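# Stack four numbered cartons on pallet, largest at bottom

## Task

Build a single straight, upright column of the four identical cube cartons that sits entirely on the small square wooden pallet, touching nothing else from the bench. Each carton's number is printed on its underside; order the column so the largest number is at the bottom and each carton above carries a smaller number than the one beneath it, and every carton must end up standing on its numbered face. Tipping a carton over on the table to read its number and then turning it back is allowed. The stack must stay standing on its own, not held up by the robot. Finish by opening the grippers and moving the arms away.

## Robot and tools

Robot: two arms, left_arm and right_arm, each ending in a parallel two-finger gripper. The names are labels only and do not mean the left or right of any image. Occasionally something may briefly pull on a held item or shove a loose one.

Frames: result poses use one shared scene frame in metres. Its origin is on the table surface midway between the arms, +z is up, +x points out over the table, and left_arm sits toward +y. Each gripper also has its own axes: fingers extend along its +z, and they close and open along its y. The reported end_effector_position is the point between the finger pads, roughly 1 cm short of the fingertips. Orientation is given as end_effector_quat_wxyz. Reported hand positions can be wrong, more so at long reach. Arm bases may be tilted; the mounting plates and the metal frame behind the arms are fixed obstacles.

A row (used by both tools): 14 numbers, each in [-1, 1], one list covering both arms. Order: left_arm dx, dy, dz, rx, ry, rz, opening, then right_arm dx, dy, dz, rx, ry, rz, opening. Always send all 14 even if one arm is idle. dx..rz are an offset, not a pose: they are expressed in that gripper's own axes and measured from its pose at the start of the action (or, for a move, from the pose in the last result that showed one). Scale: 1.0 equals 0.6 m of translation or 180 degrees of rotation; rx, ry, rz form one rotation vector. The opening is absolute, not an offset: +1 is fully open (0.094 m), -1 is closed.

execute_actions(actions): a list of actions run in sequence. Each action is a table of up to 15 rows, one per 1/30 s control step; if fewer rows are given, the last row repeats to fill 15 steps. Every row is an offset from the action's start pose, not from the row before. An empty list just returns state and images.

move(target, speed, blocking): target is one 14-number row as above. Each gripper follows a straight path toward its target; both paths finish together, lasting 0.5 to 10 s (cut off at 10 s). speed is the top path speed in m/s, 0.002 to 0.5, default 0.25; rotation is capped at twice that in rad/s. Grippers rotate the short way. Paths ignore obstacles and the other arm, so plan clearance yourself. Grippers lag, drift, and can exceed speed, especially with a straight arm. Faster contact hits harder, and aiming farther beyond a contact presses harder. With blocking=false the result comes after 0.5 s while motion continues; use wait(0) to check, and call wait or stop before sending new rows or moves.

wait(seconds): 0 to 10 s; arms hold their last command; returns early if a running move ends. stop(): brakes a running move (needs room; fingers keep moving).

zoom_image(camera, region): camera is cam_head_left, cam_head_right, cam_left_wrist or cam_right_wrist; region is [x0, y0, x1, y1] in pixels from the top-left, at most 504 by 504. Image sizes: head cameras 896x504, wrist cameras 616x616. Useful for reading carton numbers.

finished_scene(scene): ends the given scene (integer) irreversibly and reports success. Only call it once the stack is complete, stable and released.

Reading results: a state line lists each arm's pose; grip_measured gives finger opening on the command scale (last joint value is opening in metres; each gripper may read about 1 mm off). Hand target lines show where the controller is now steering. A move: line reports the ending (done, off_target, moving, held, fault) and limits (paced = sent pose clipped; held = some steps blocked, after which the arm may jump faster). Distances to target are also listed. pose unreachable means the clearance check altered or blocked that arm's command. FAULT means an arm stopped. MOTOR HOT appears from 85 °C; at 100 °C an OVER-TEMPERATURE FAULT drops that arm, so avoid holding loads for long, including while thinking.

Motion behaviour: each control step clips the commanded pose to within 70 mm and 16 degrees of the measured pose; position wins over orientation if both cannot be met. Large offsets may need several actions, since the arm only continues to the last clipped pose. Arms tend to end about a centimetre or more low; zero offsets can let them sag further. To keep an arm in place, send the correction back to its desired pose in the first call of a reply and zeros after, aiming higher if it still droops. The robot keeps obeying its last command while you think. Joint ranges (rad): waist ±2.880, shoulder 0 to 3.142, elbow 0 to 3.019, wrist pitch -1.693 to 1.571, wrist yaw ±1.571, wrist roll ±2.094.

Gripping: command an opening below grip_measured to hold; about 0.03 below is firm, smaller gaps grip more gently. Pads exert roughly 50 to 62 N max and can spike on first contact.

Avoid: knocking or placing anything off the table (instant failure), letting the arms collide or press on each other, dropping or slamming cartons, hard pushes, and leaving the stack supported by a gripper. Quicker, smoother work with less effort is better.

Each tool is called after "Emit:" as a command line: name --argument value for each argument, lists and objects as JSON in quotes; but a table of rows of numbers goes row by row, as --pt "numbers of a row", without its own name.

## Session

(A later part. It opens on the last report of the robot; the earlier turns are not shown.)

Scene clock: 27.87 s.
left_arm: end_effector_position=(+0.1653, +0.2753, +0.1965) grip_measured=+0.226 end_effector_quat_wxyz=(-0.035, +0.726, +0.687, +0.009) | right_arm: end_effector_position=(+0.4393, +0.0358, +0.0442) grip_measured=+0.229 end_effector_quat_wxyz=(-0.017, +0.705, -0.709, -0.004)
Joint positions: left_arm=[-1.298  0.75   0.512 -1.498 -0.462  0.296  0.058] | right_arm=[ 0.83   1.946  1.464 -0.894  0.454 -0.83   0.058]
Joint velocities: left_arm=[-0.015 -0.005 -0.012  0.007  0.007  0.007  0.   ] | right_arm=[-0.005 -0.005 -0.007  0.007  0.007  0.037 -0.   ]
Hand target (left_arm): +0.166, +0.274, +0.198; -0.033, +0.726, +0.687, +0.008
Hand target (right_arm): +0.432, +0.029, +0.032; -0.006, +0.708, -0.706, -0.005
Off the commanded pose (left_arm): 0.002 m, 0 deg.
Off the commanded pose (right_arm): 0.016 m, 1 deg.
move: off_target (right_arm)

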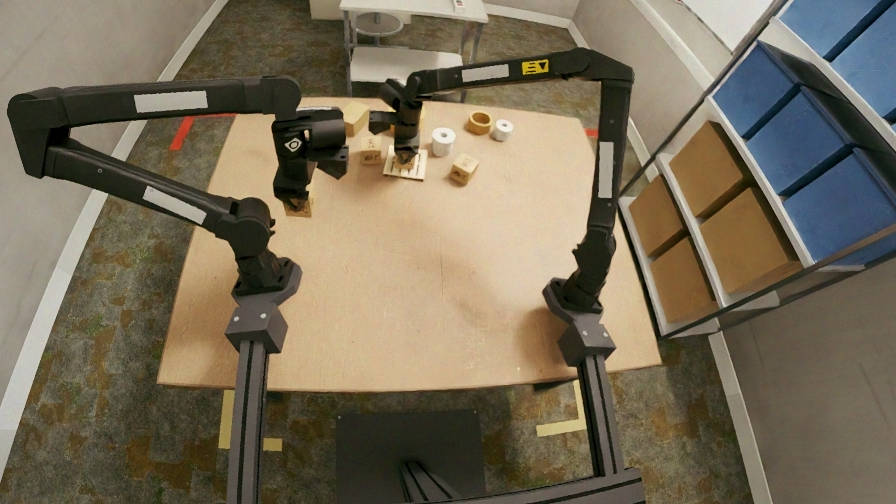

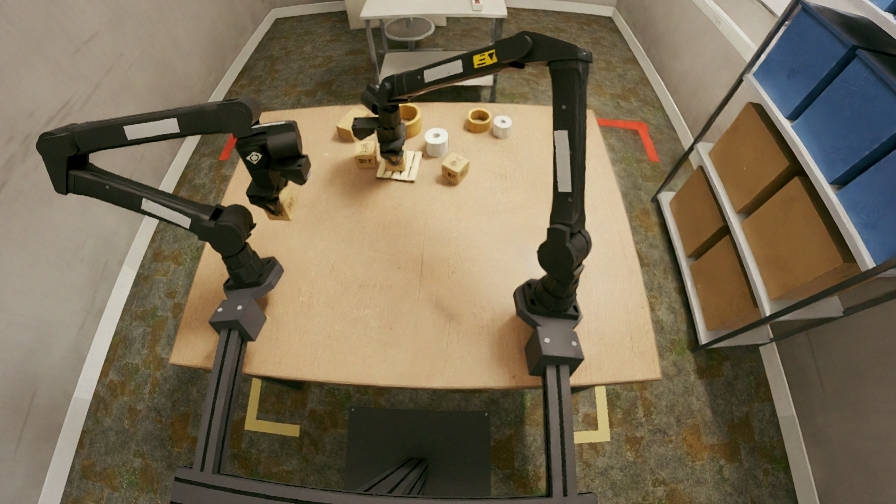

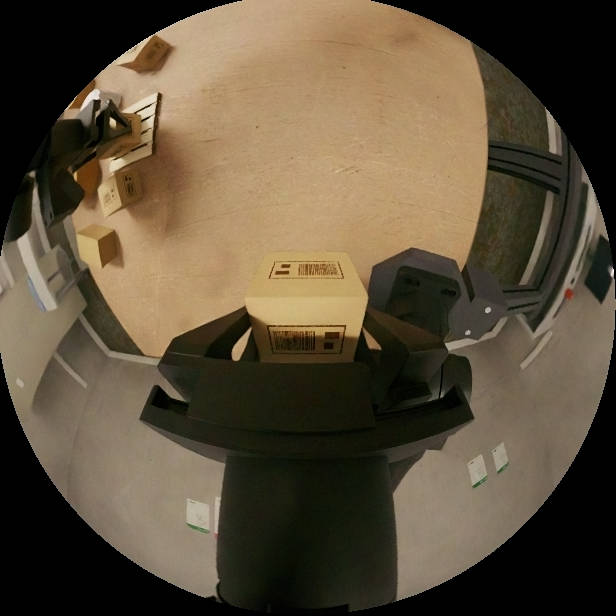

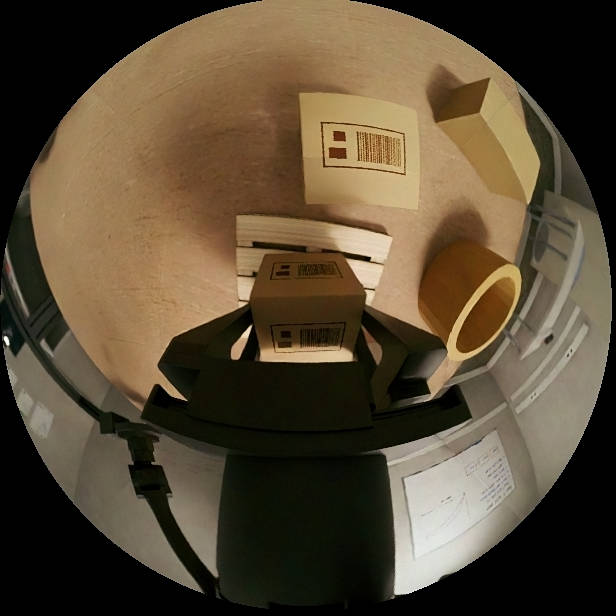

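Emit:
move --target '[0,0,0,0,0,0,0.18,0,0,0,0,0,0,1]'

Emit:
move --target '[0,0.1,0,0,-0.025,-0.017,0.18,-0.01,-0.02,-0.17,0,0,0,1]' --speed 0.15

Emit:
move --target '[-0.1,0.15,0,0,0,0,0.18,0.45,0.08,0,0,0,-0.2,1]' --speed 0.3

Scene clock: 29.10 s.
left_arm: end_effector_position=(+0.1643, +0.2763, +0.1952) grip_measured=+0.226 end_effector_quat_wxyz=(-0.037, +0.727, +0.686, +0.010) | right_arm: end_effector_position=(+0.4394, +0.0358, +0.0444) grip_measured=+1.000 end_effector_quat_wxyz=(-0.017, +0.705, -0.709, -0.004)
Joint positions: left_arm=[-1.298  0.75   0.508 -1.498 -0.462  0.296  0.058] | right_arm=[ 0.83   1.946  1.464 -0.894  0.454 -0.83   0.094]
Joint velocities: left_arm=[-0.015 -0.005 -0.002 -0.002  0.022 -0.11   0.001] | right_arm=[-0.015  0.005  0.002 -0.002 -0.081 -0.022  0.   ]
Hand target (left_arm): +0.165, +0.275, +0.196; -0.035, +0.726, +0.687, +0.009
Hand target (right_arm): +0.439, +0.036, +0.044; -0.017, +0.705, -0.709, -0.004
Off the commanded pose (left_arm): 0.002 m, 0 deg.
Off the commanded pose (right_arm): 0.000 m, 0 deg.
move: done

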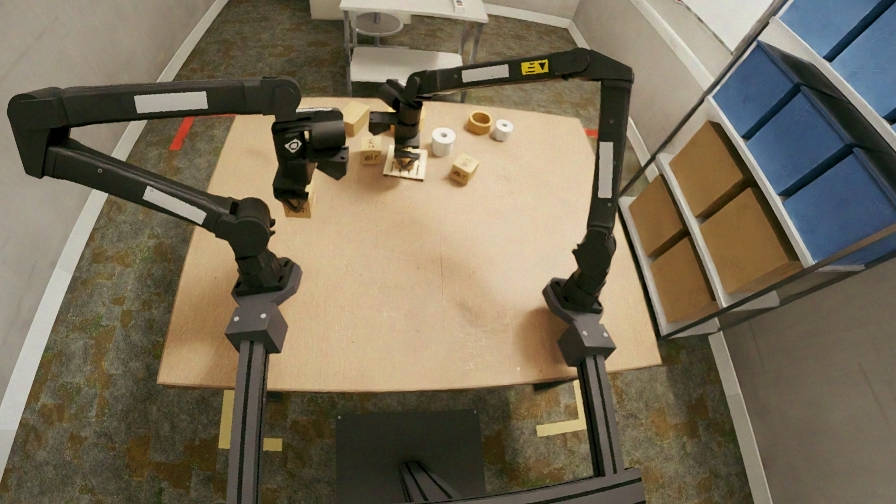

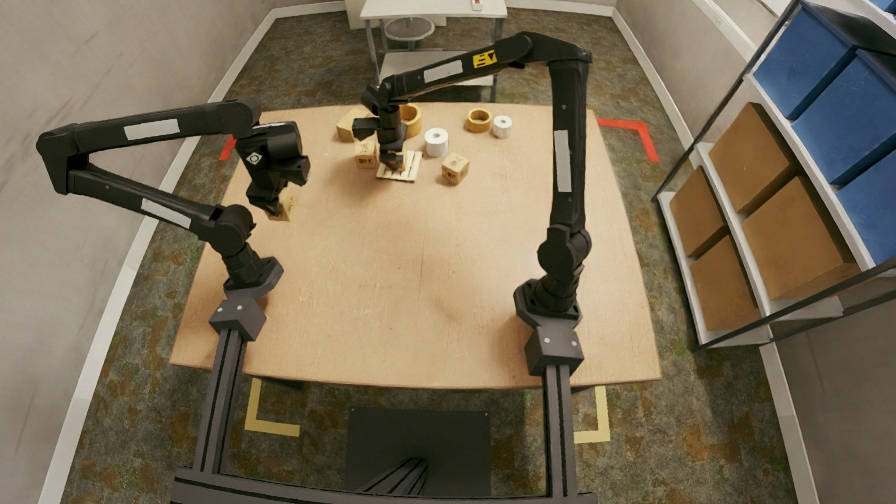

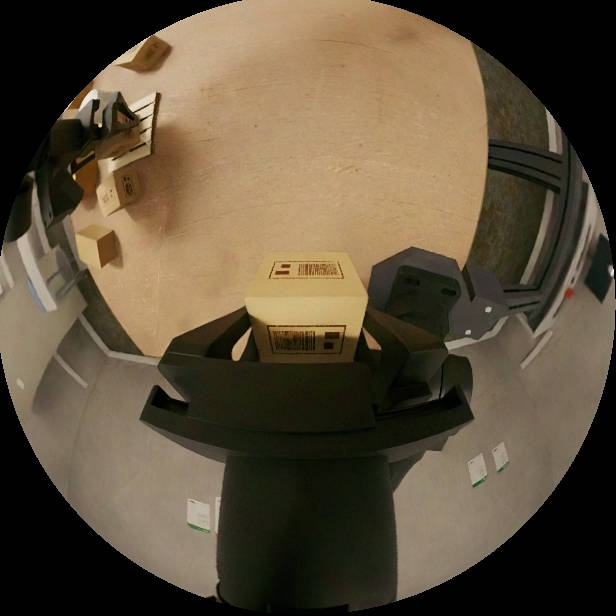

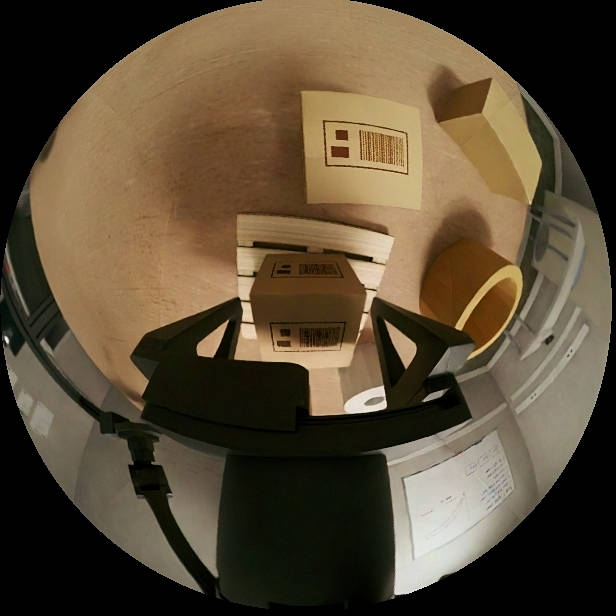

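Scene clock: 30.37 s.
left_arm: end_effector_position=(+0.2083, +0.2810, +0.1795) grip_measured=+0.226 end_effector_quat_wxyz=(-0.034, +0.713, +0.700, -0.014) | right_arm: end_effector_position=(+0.4342, +0.0311, +0.1266) grip_measured=+1.000 end_effector_quat_wxyz=(+0.004, +0.715, -0.699, -0.003)
Joint positions: left_arm=[-0.97   0.735  0.53  -1.351 -0.443  0.634  0.058] | right_arm=[ 0.896  1.861  1.543 -1.137  0.466 -0.763  0.094]
Joint velocities: left_arm=[-0.015 -0.015  0.007 -0.012  0.007  0.007 -0.   ] | right_arm=[-0.005  0.005  0.002 -0.007 -0.022  0.037  0.   ]
Hand target (left_arm): +0.223, +0.273, +0.193; -0.010, +0.708, +0.706, -0.019
Hand target (right_arm): +0.447, +0.039, +0.147; -0.017, +0.705, -0.709, -0.004
Off the commanded pose (left_arm): 0.022 m, 3 deg.
Off the commanded pose (right_arm): 0.026 m, 3 deg.
move: off_target (left_arm, right_arm)

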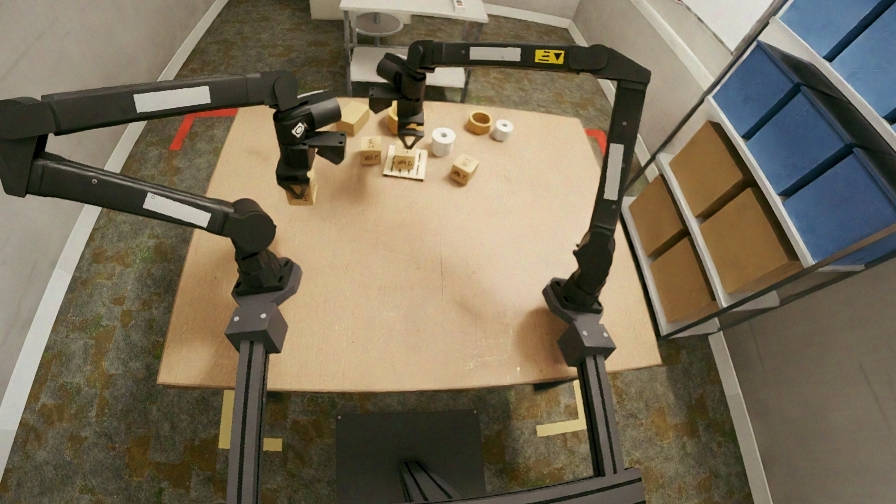

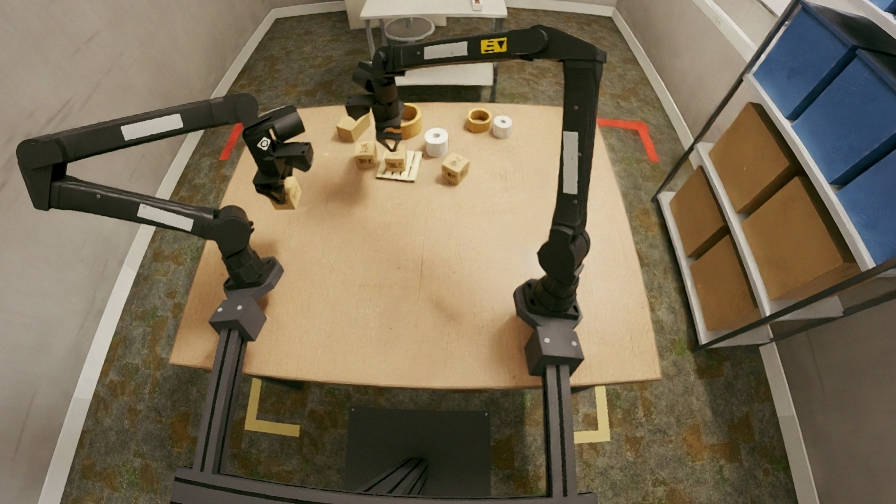

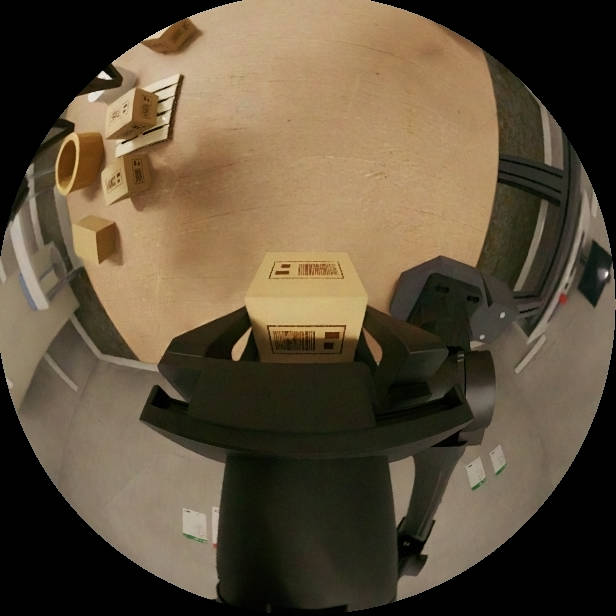

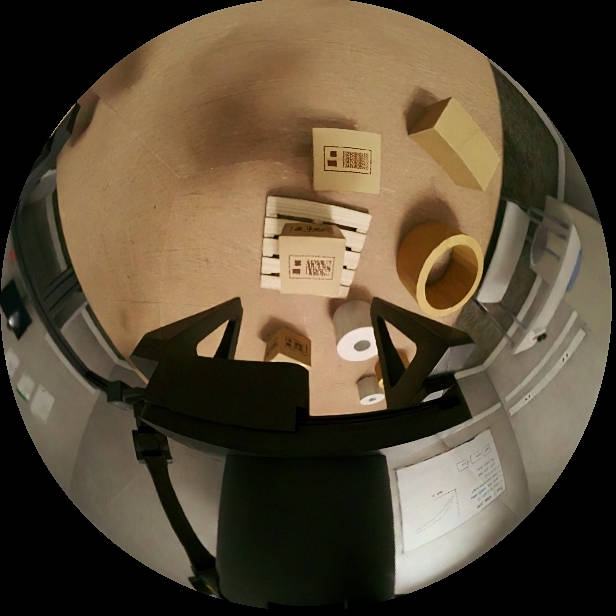

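Scene clock: 32.17 s.
left_arm: end_effector_position=(+0.2817, +0.2270, +0.1648) grip_measured=+0.226 end_effector_quat_wxyz=(-0.048, +0.716, +0.696, -0.012) | right_arm: end_effector_position=(+0.3904, -0.2345, +0.1272) grip_measured=+1.000 end_effector_quat_wxyz=(+0.001, +0.893, -0.450, -0.007)
Joint positions: left_arm=[-0.851  1.052  0.706 -1.186 -0.44   0.761  0.058] | right_arm=[ 0.519  1.276  0.955 -0.964  0.383 -1.785  0.094]
Joint velocities: left_arm=[ 0.005  0.005 -0.007 -0.012 -0.022  0.037 -0.   ] | right_arm=[ 0.015 -0.005 -0.007  0.012 -0.022  0.007  0.   ]
Hand target (left_arm): +0.296, +0.220, +0.172; -0.034, +0.713, +0.700, -0.015
Hand target (right_arm): +0.389, -0.237, +0.127; -0.002, +0.895, -0.445, -0.006
Off the commanded pose (left_arm): 0.018 m, 2 deg.
Off the commanded pose (right_arm): 0.006 m, 1 deg.
move: off_target (left_arm)

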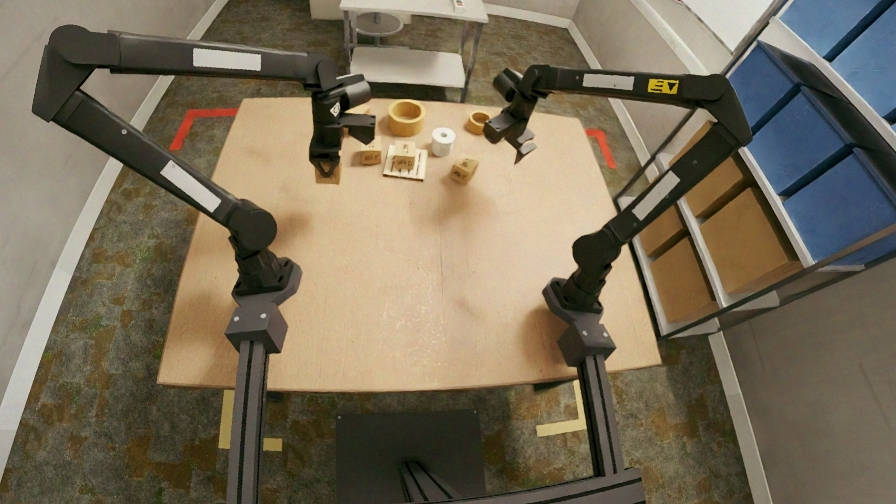

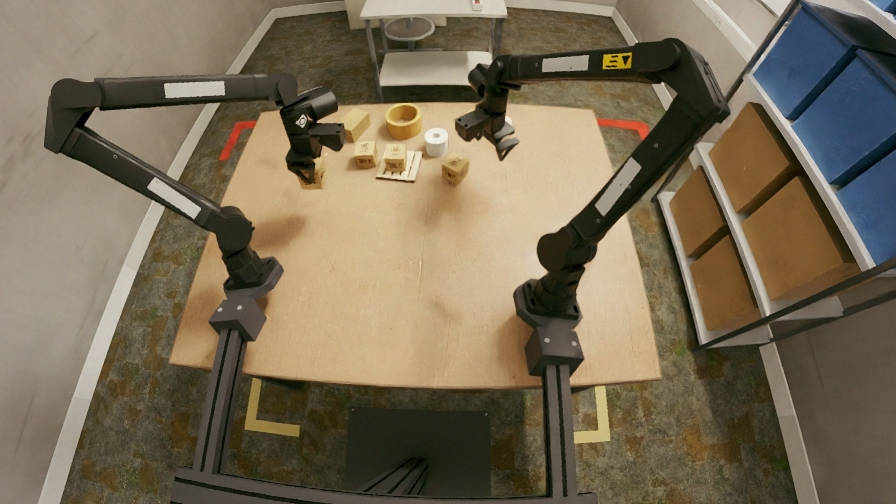

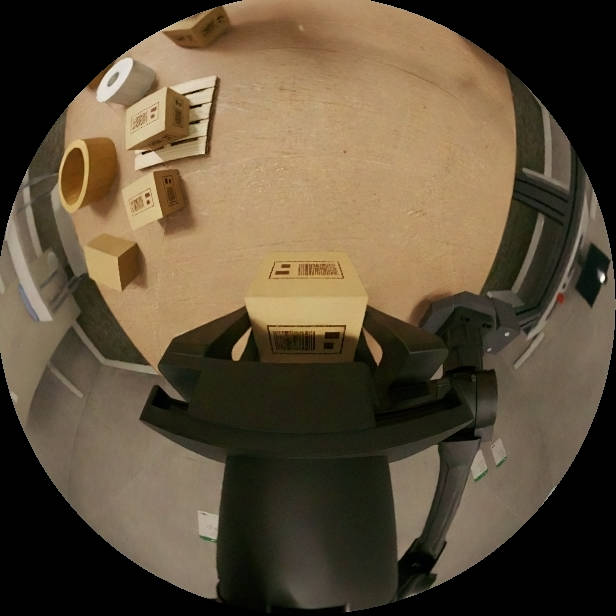

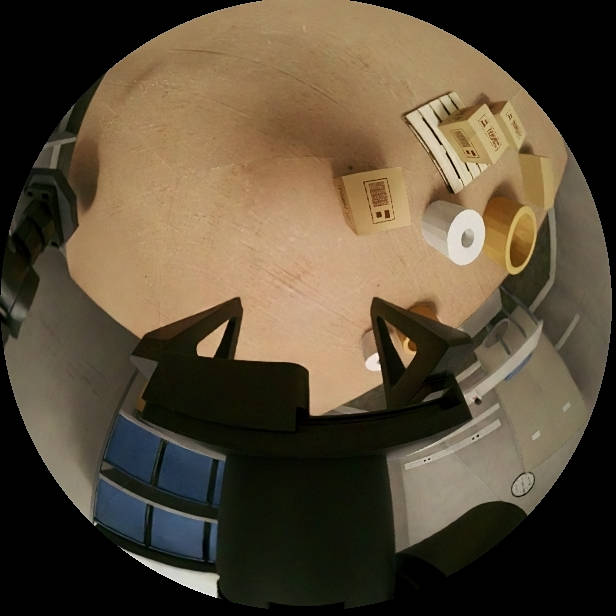

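Emit:
move --target '[-0.36,0.28,0.01,-0.03,-0.02,-0.008,0.18,0,0,0,0,0,-0.04,1]' --speed 0.22

Scene clock: 34.10 s.
left_arm: end_effector_position=(+0.4329, +0.0206, +0.1249) grip_measured=+0.226 end_effector_quat_wxyz=(-0.009, +0.713, +0.701, -0.002) | right_arm: end_effector_position=(+0.3904, -0.2345, +0.1272) grip_measured=+1.000 end_effector_quat_wxyz=(+0.000, +0.916, -0.401, -0.007)
Joint positions: left_arm=[-0.889  1.709  1.304 -1.057 -0.468  0.744  0.058] | right_arm=[ 0.519  1.276  0.955 -0.964  0.383 -1.894  0.094]
Joint velocities: left_arm=[-0.005  0.005 -0.017 -0.007 -0.007 -0.037 -0.   ] | right_arm=[-0.024 -0.005  0.002 -0.002  0.037  0.022  0.   ]
Hand target (left_arm): +0.442, +0.008, +0.135; +0.007, +0.708, +0.706, -0.002
Hand target (right_arm): +0.390, -0.234, +0.127; +0.000, +0.920, -0.393, -0.007
Off the commanded pose (left_arm): 0.018 m, 2 deg.
Off the commanded pose (right_arm): 0.000 m, 1 deg.
move: off_target (left_arm)

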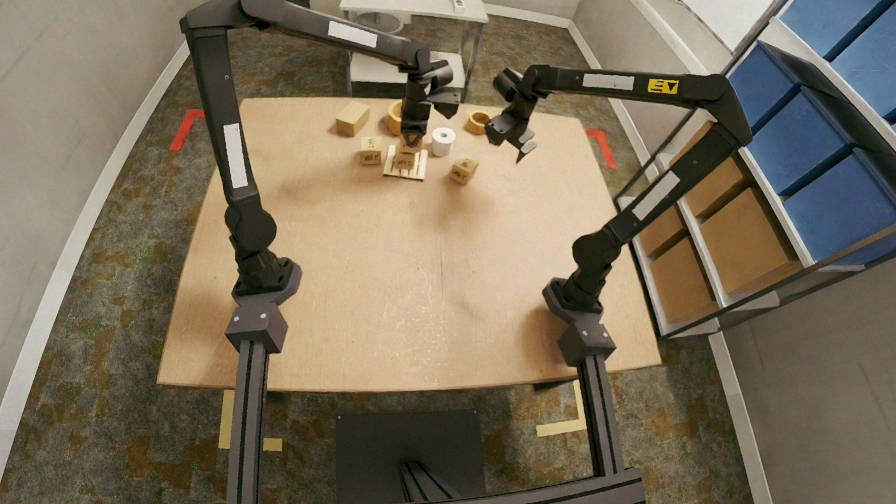

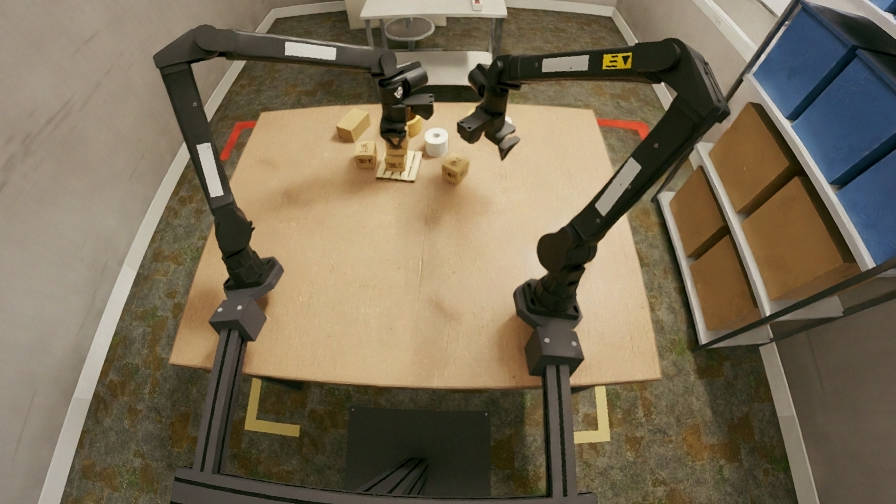

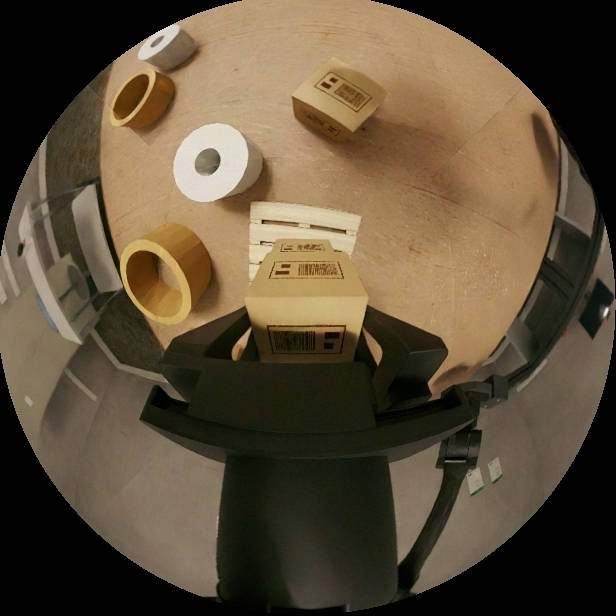

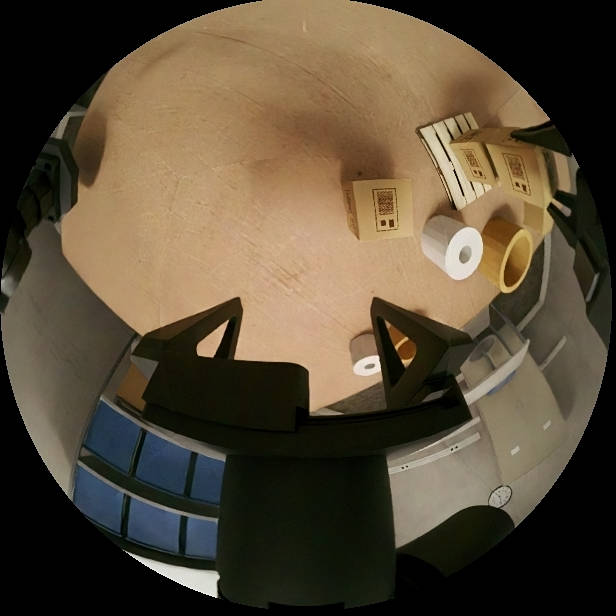

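Emit:
execute_actions --actions '[]'

Emit:
move --target '[0.011,0.005,0.012,0,0,0,0.18,0,0,0,0,0,0,1]' --speed 0.04

Scene clock: 35.03 s.
left_arm: end_effector_position=(+0.4329, +0.0206, +0.1249) grip_measured=+0.226 end_effector_quat_wxyz=(-0.009, +0.713, +0.701, -0.002) | right_arm: end_effector_position=(+0.3904, -0.2345, +0.1272) grip_measured=+1.000 end_effector_quat_wxyz=(+0.000, +0.916, -0.400, -0.007)
Joint positions: left_arm=[-0.889  1.709  1.304 -1.057 -0.468  0.744  0.058] | right_arm=[ 0.519  1.276  0.955 -0.964  0.383 -1.896  0.094]
Joint velocities: left_arm=[-0.005 -0.005 -0.007 -0.002  0.11   0.007  0.   ] | right_arm=[ 0.005 -0.005 -0.012  0.002  0.081 -0.037  0.   ]
Hand target (left_arm): +0.442, +0.008, +0.135; +0.007, +0.708, +0.706, -0.002
Hand target (right_arm): +0.390, -0.234, +0.127; +0.000, +0.920, -0.393, -0.007
Off the commanded pose (left_arm): 0.018 m, 2 deg.
Off the commanded pose (right_arm): 0.000 m, 1 deg.

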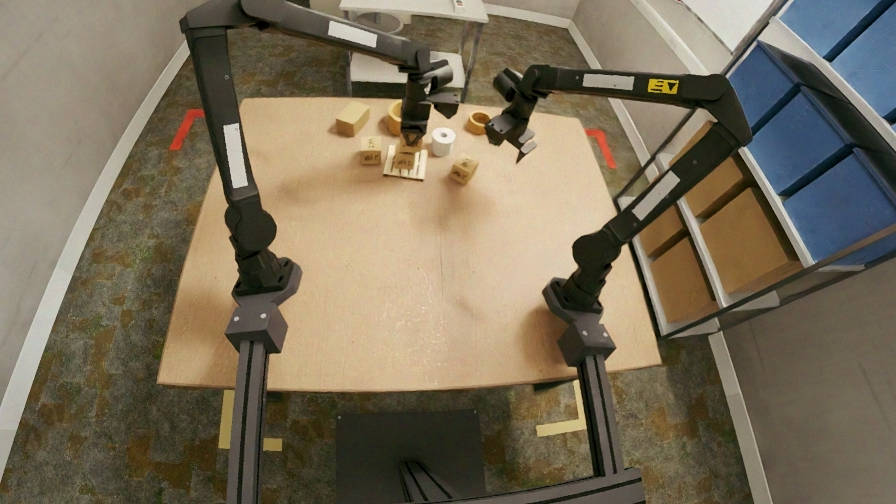

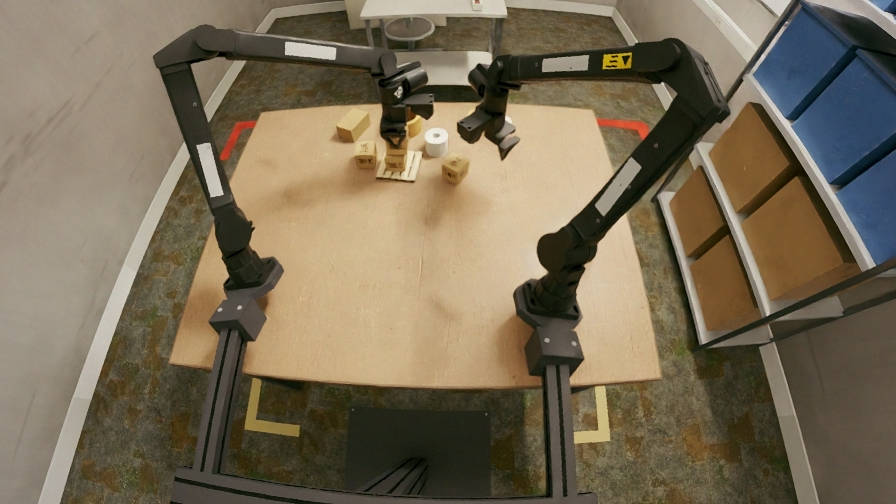

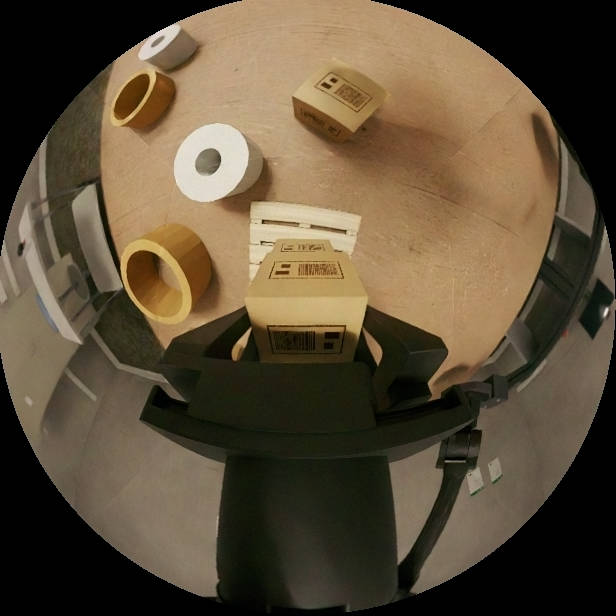

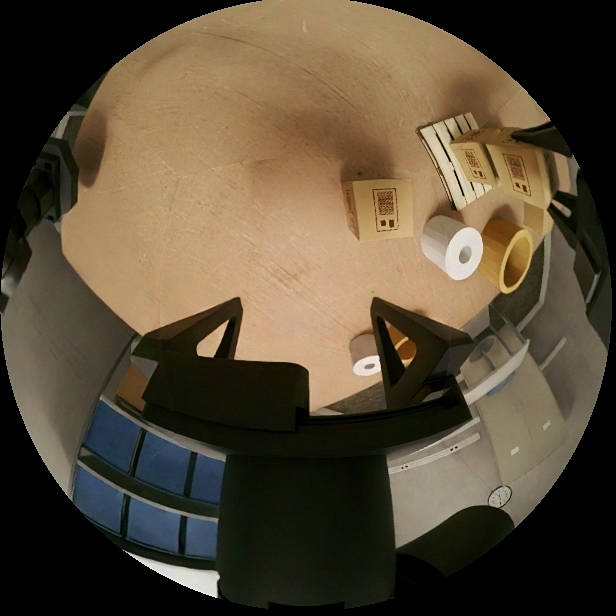

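Scene clock: 35.80 s.
left_arm: end_effector_position=(+0.4311, +0.0273, +0.1169) grip_measured=+0.226 end_effector_quat_wxyz=(-0.015, +0.713, +0.701, -0.001) | right_arm: end_effector_position=(+0.3904, -0.2345, +0.1272) grip_measured=+1.000 end_effector_quat_wxyz=(+0.000, +0.916, -0.400, -0.007)
Joint positions: left_arm=[-0.877  1.709  1.286 -1.047 -0.468  0.751  0.058] | right_arm=[ 0.519  1.276  0.955 -0.964  0.383 -1.896  0.094]
Joint velocities: left_arm=[-0.015 -0.005  0.017  0.002 -0.037 -0.051  0.   ] | right_arm=[-0.015  0.005  0.002 -0.007  0.037 -0.007  0.   ]
Hand target (left_arm): +0.436, +0.027, +0.118; -0.009, +0.713, +0.701, -0.002
Hand target (right_arm): +0.390, -0.234, +0.127; +0.000, +0.916, -0.400, -0.007
Off the commanded pose (left_arm): 0.005 m, 1 deg.
Off the commanded pose (right_arm): 0.000 m, 0 deg.
move: done

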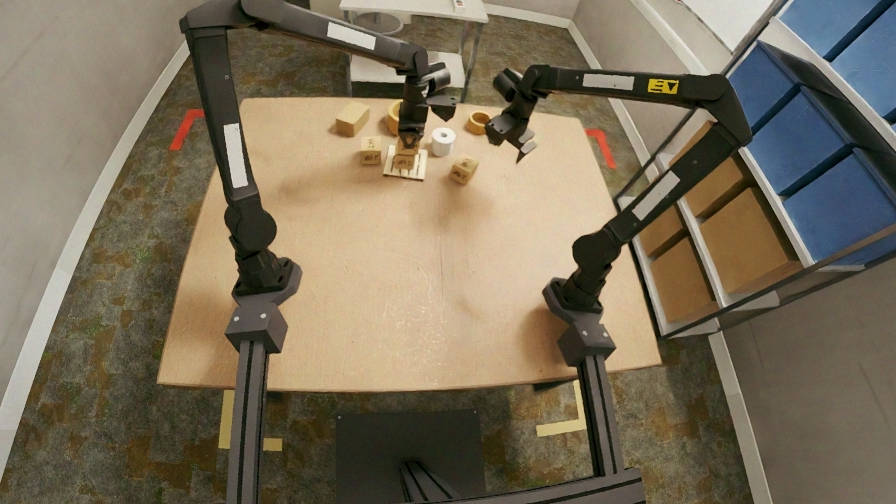

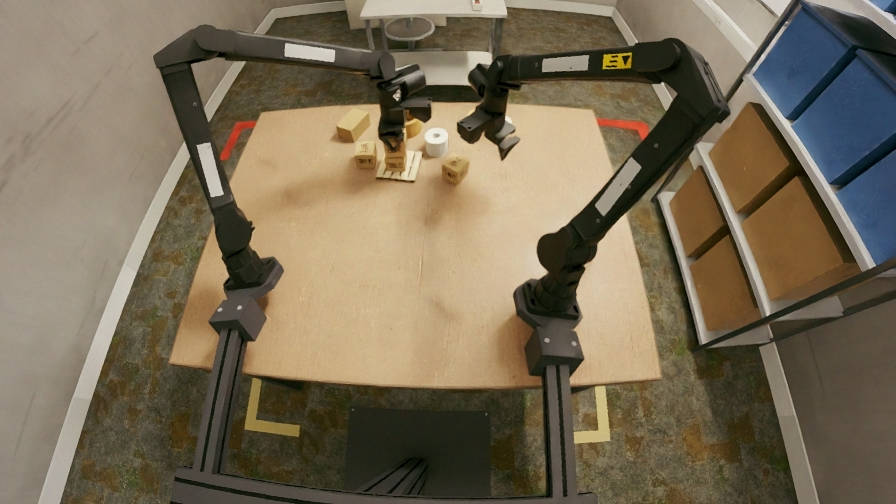

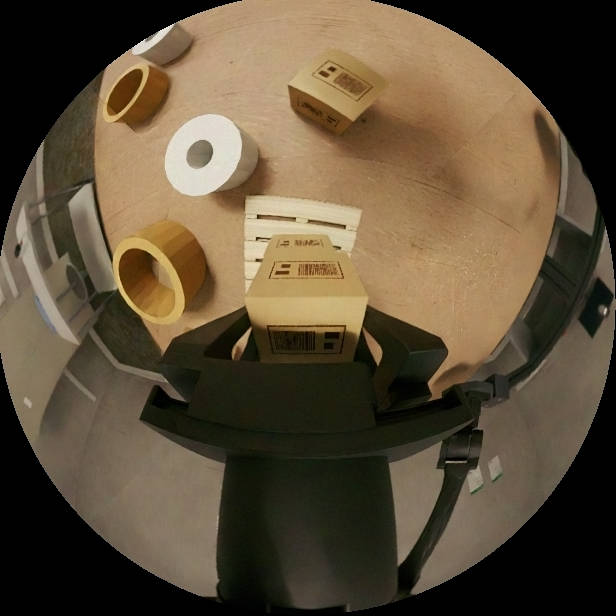

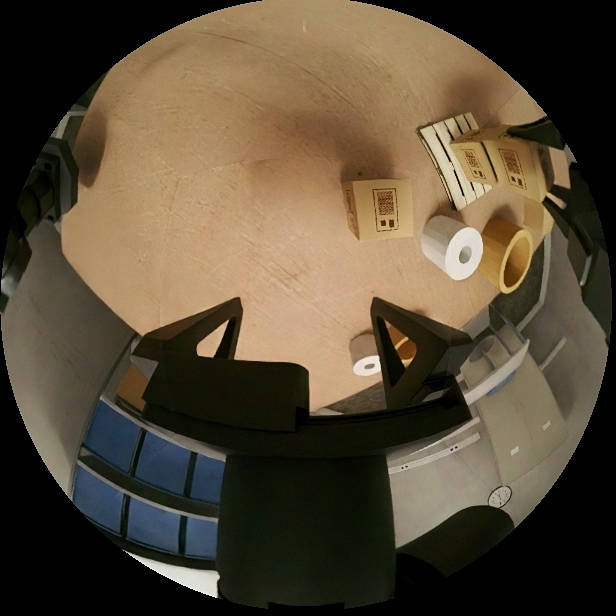

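Emit:
move --target '[-0.003,0.02,0.016,0,0,0,0.18,0,0,0,0,0,0,1]' --speed 0.04

Emit:
zoom_image --camera "cam_right_wrist" --region '[400,90,580,250]'

Emit:
zoom_image --camera "cam_head_left" --region '[350,110,470,194]'

Scene clock: 36.87 s.
left_arm: end_effector_position=(+0.4339, +0.0316, +0.1087) grip_measured=+0.226 end_effector_quat_wxyz=(-0.021, +0.712, +0.701, +0.000) | right_arm: end_effector_position=(+0.3904, -0.2345, +0.1272) grip_measured=+1.000 end_effector_quat_wxyz=(+0.000, +0.916, -0.400, -0.007)
Joint positions: left_arm=[-0.861  1.72   1.286 -1.043 -0.468  0.763  0.058] | right_arm=[ 0.519  1.276  0.955 -0.964  0.383 -1.896  0.094]
Joint velocities: left_arm=[-0.005 -0.015 -0.007 -0.007 -0.051  0.051 -0.001] | right_arm=[-0.024 -0.015 -0.002 -0.002  0.051 -0.081  0.   ]
Hand target (left_arm): +0.443, +0.026, +0.107; -0.015, +0.713, +0.701, -0.001
Hand target (right_arm): +0.390, -0.234, +0.127; +0.000, +0.916, -0.400, -0.007
Off the commanded pose (left_arm): 0.011 m, 1 deg.
Off the commanded pose (right_arm): 0.000 m, 0 deg.
move: off_target (left_arm)

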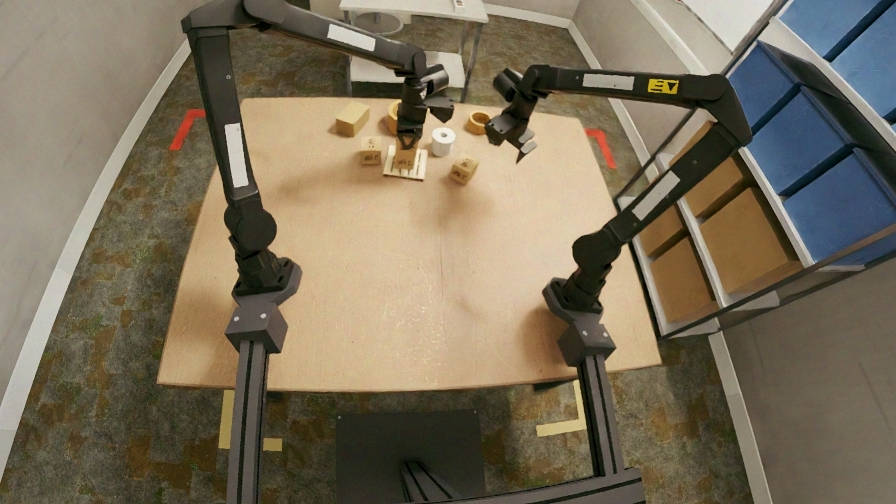

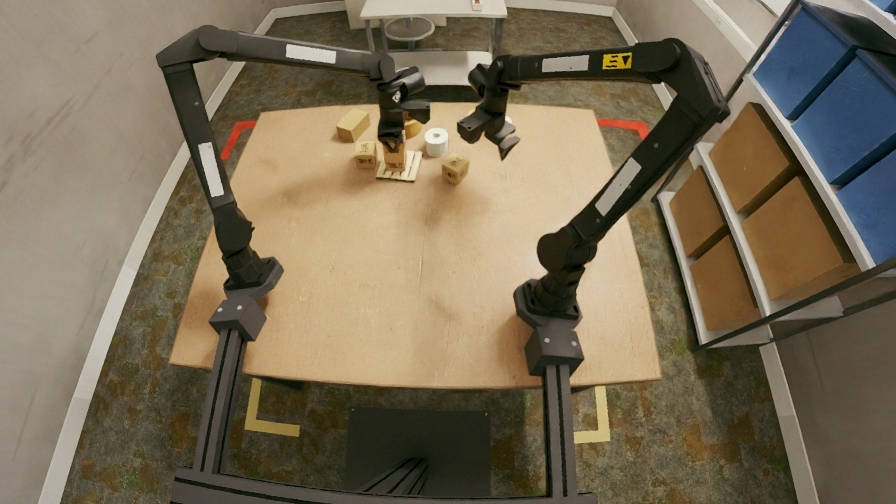

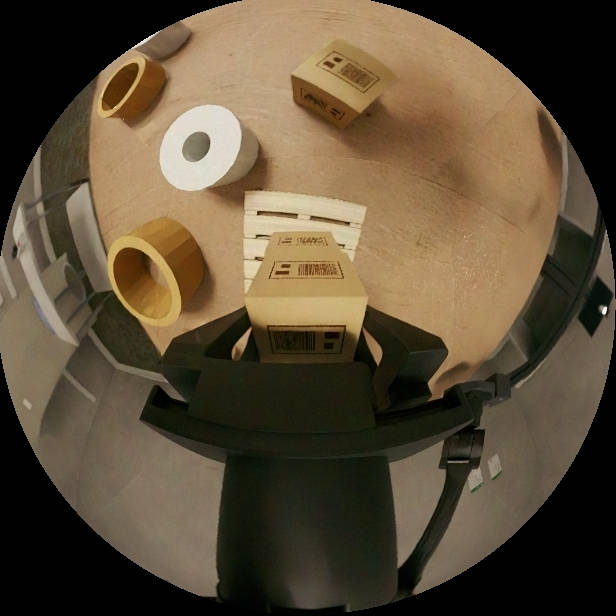

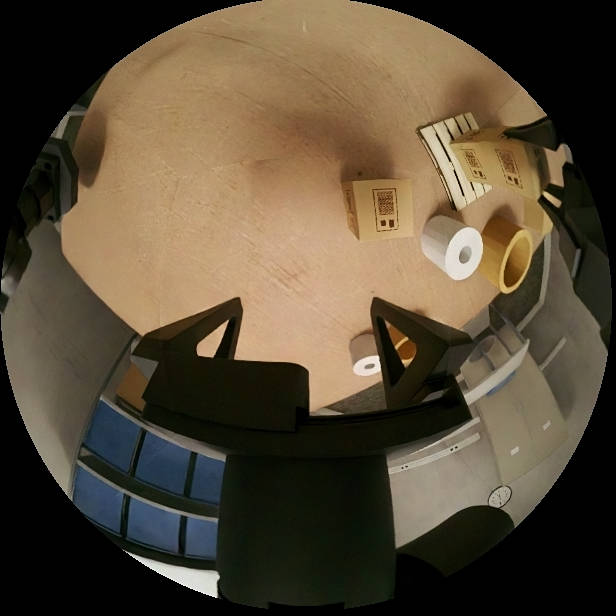

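Region (400, 90, 580, 250) of cam_right_wrist's 616x616 image, scaled by 2.800, with more detail than that image has.

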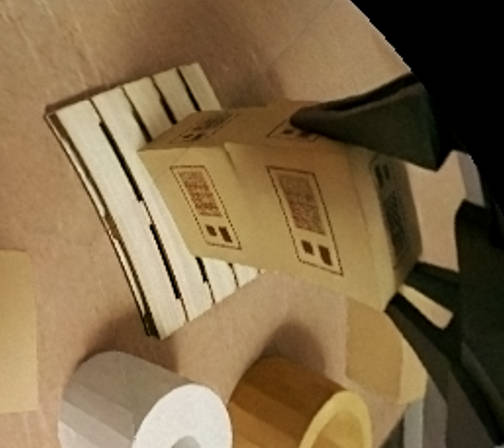

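Region (350, 110, 470, 194) of cam_head_left's 896x504 image, scaled by 4.200, with more detail than that image has; it fills the top 353 rows of this view, and the rest is white.

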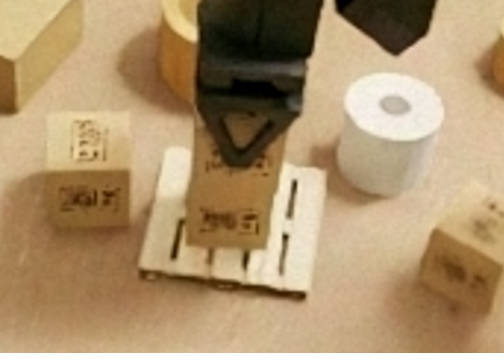

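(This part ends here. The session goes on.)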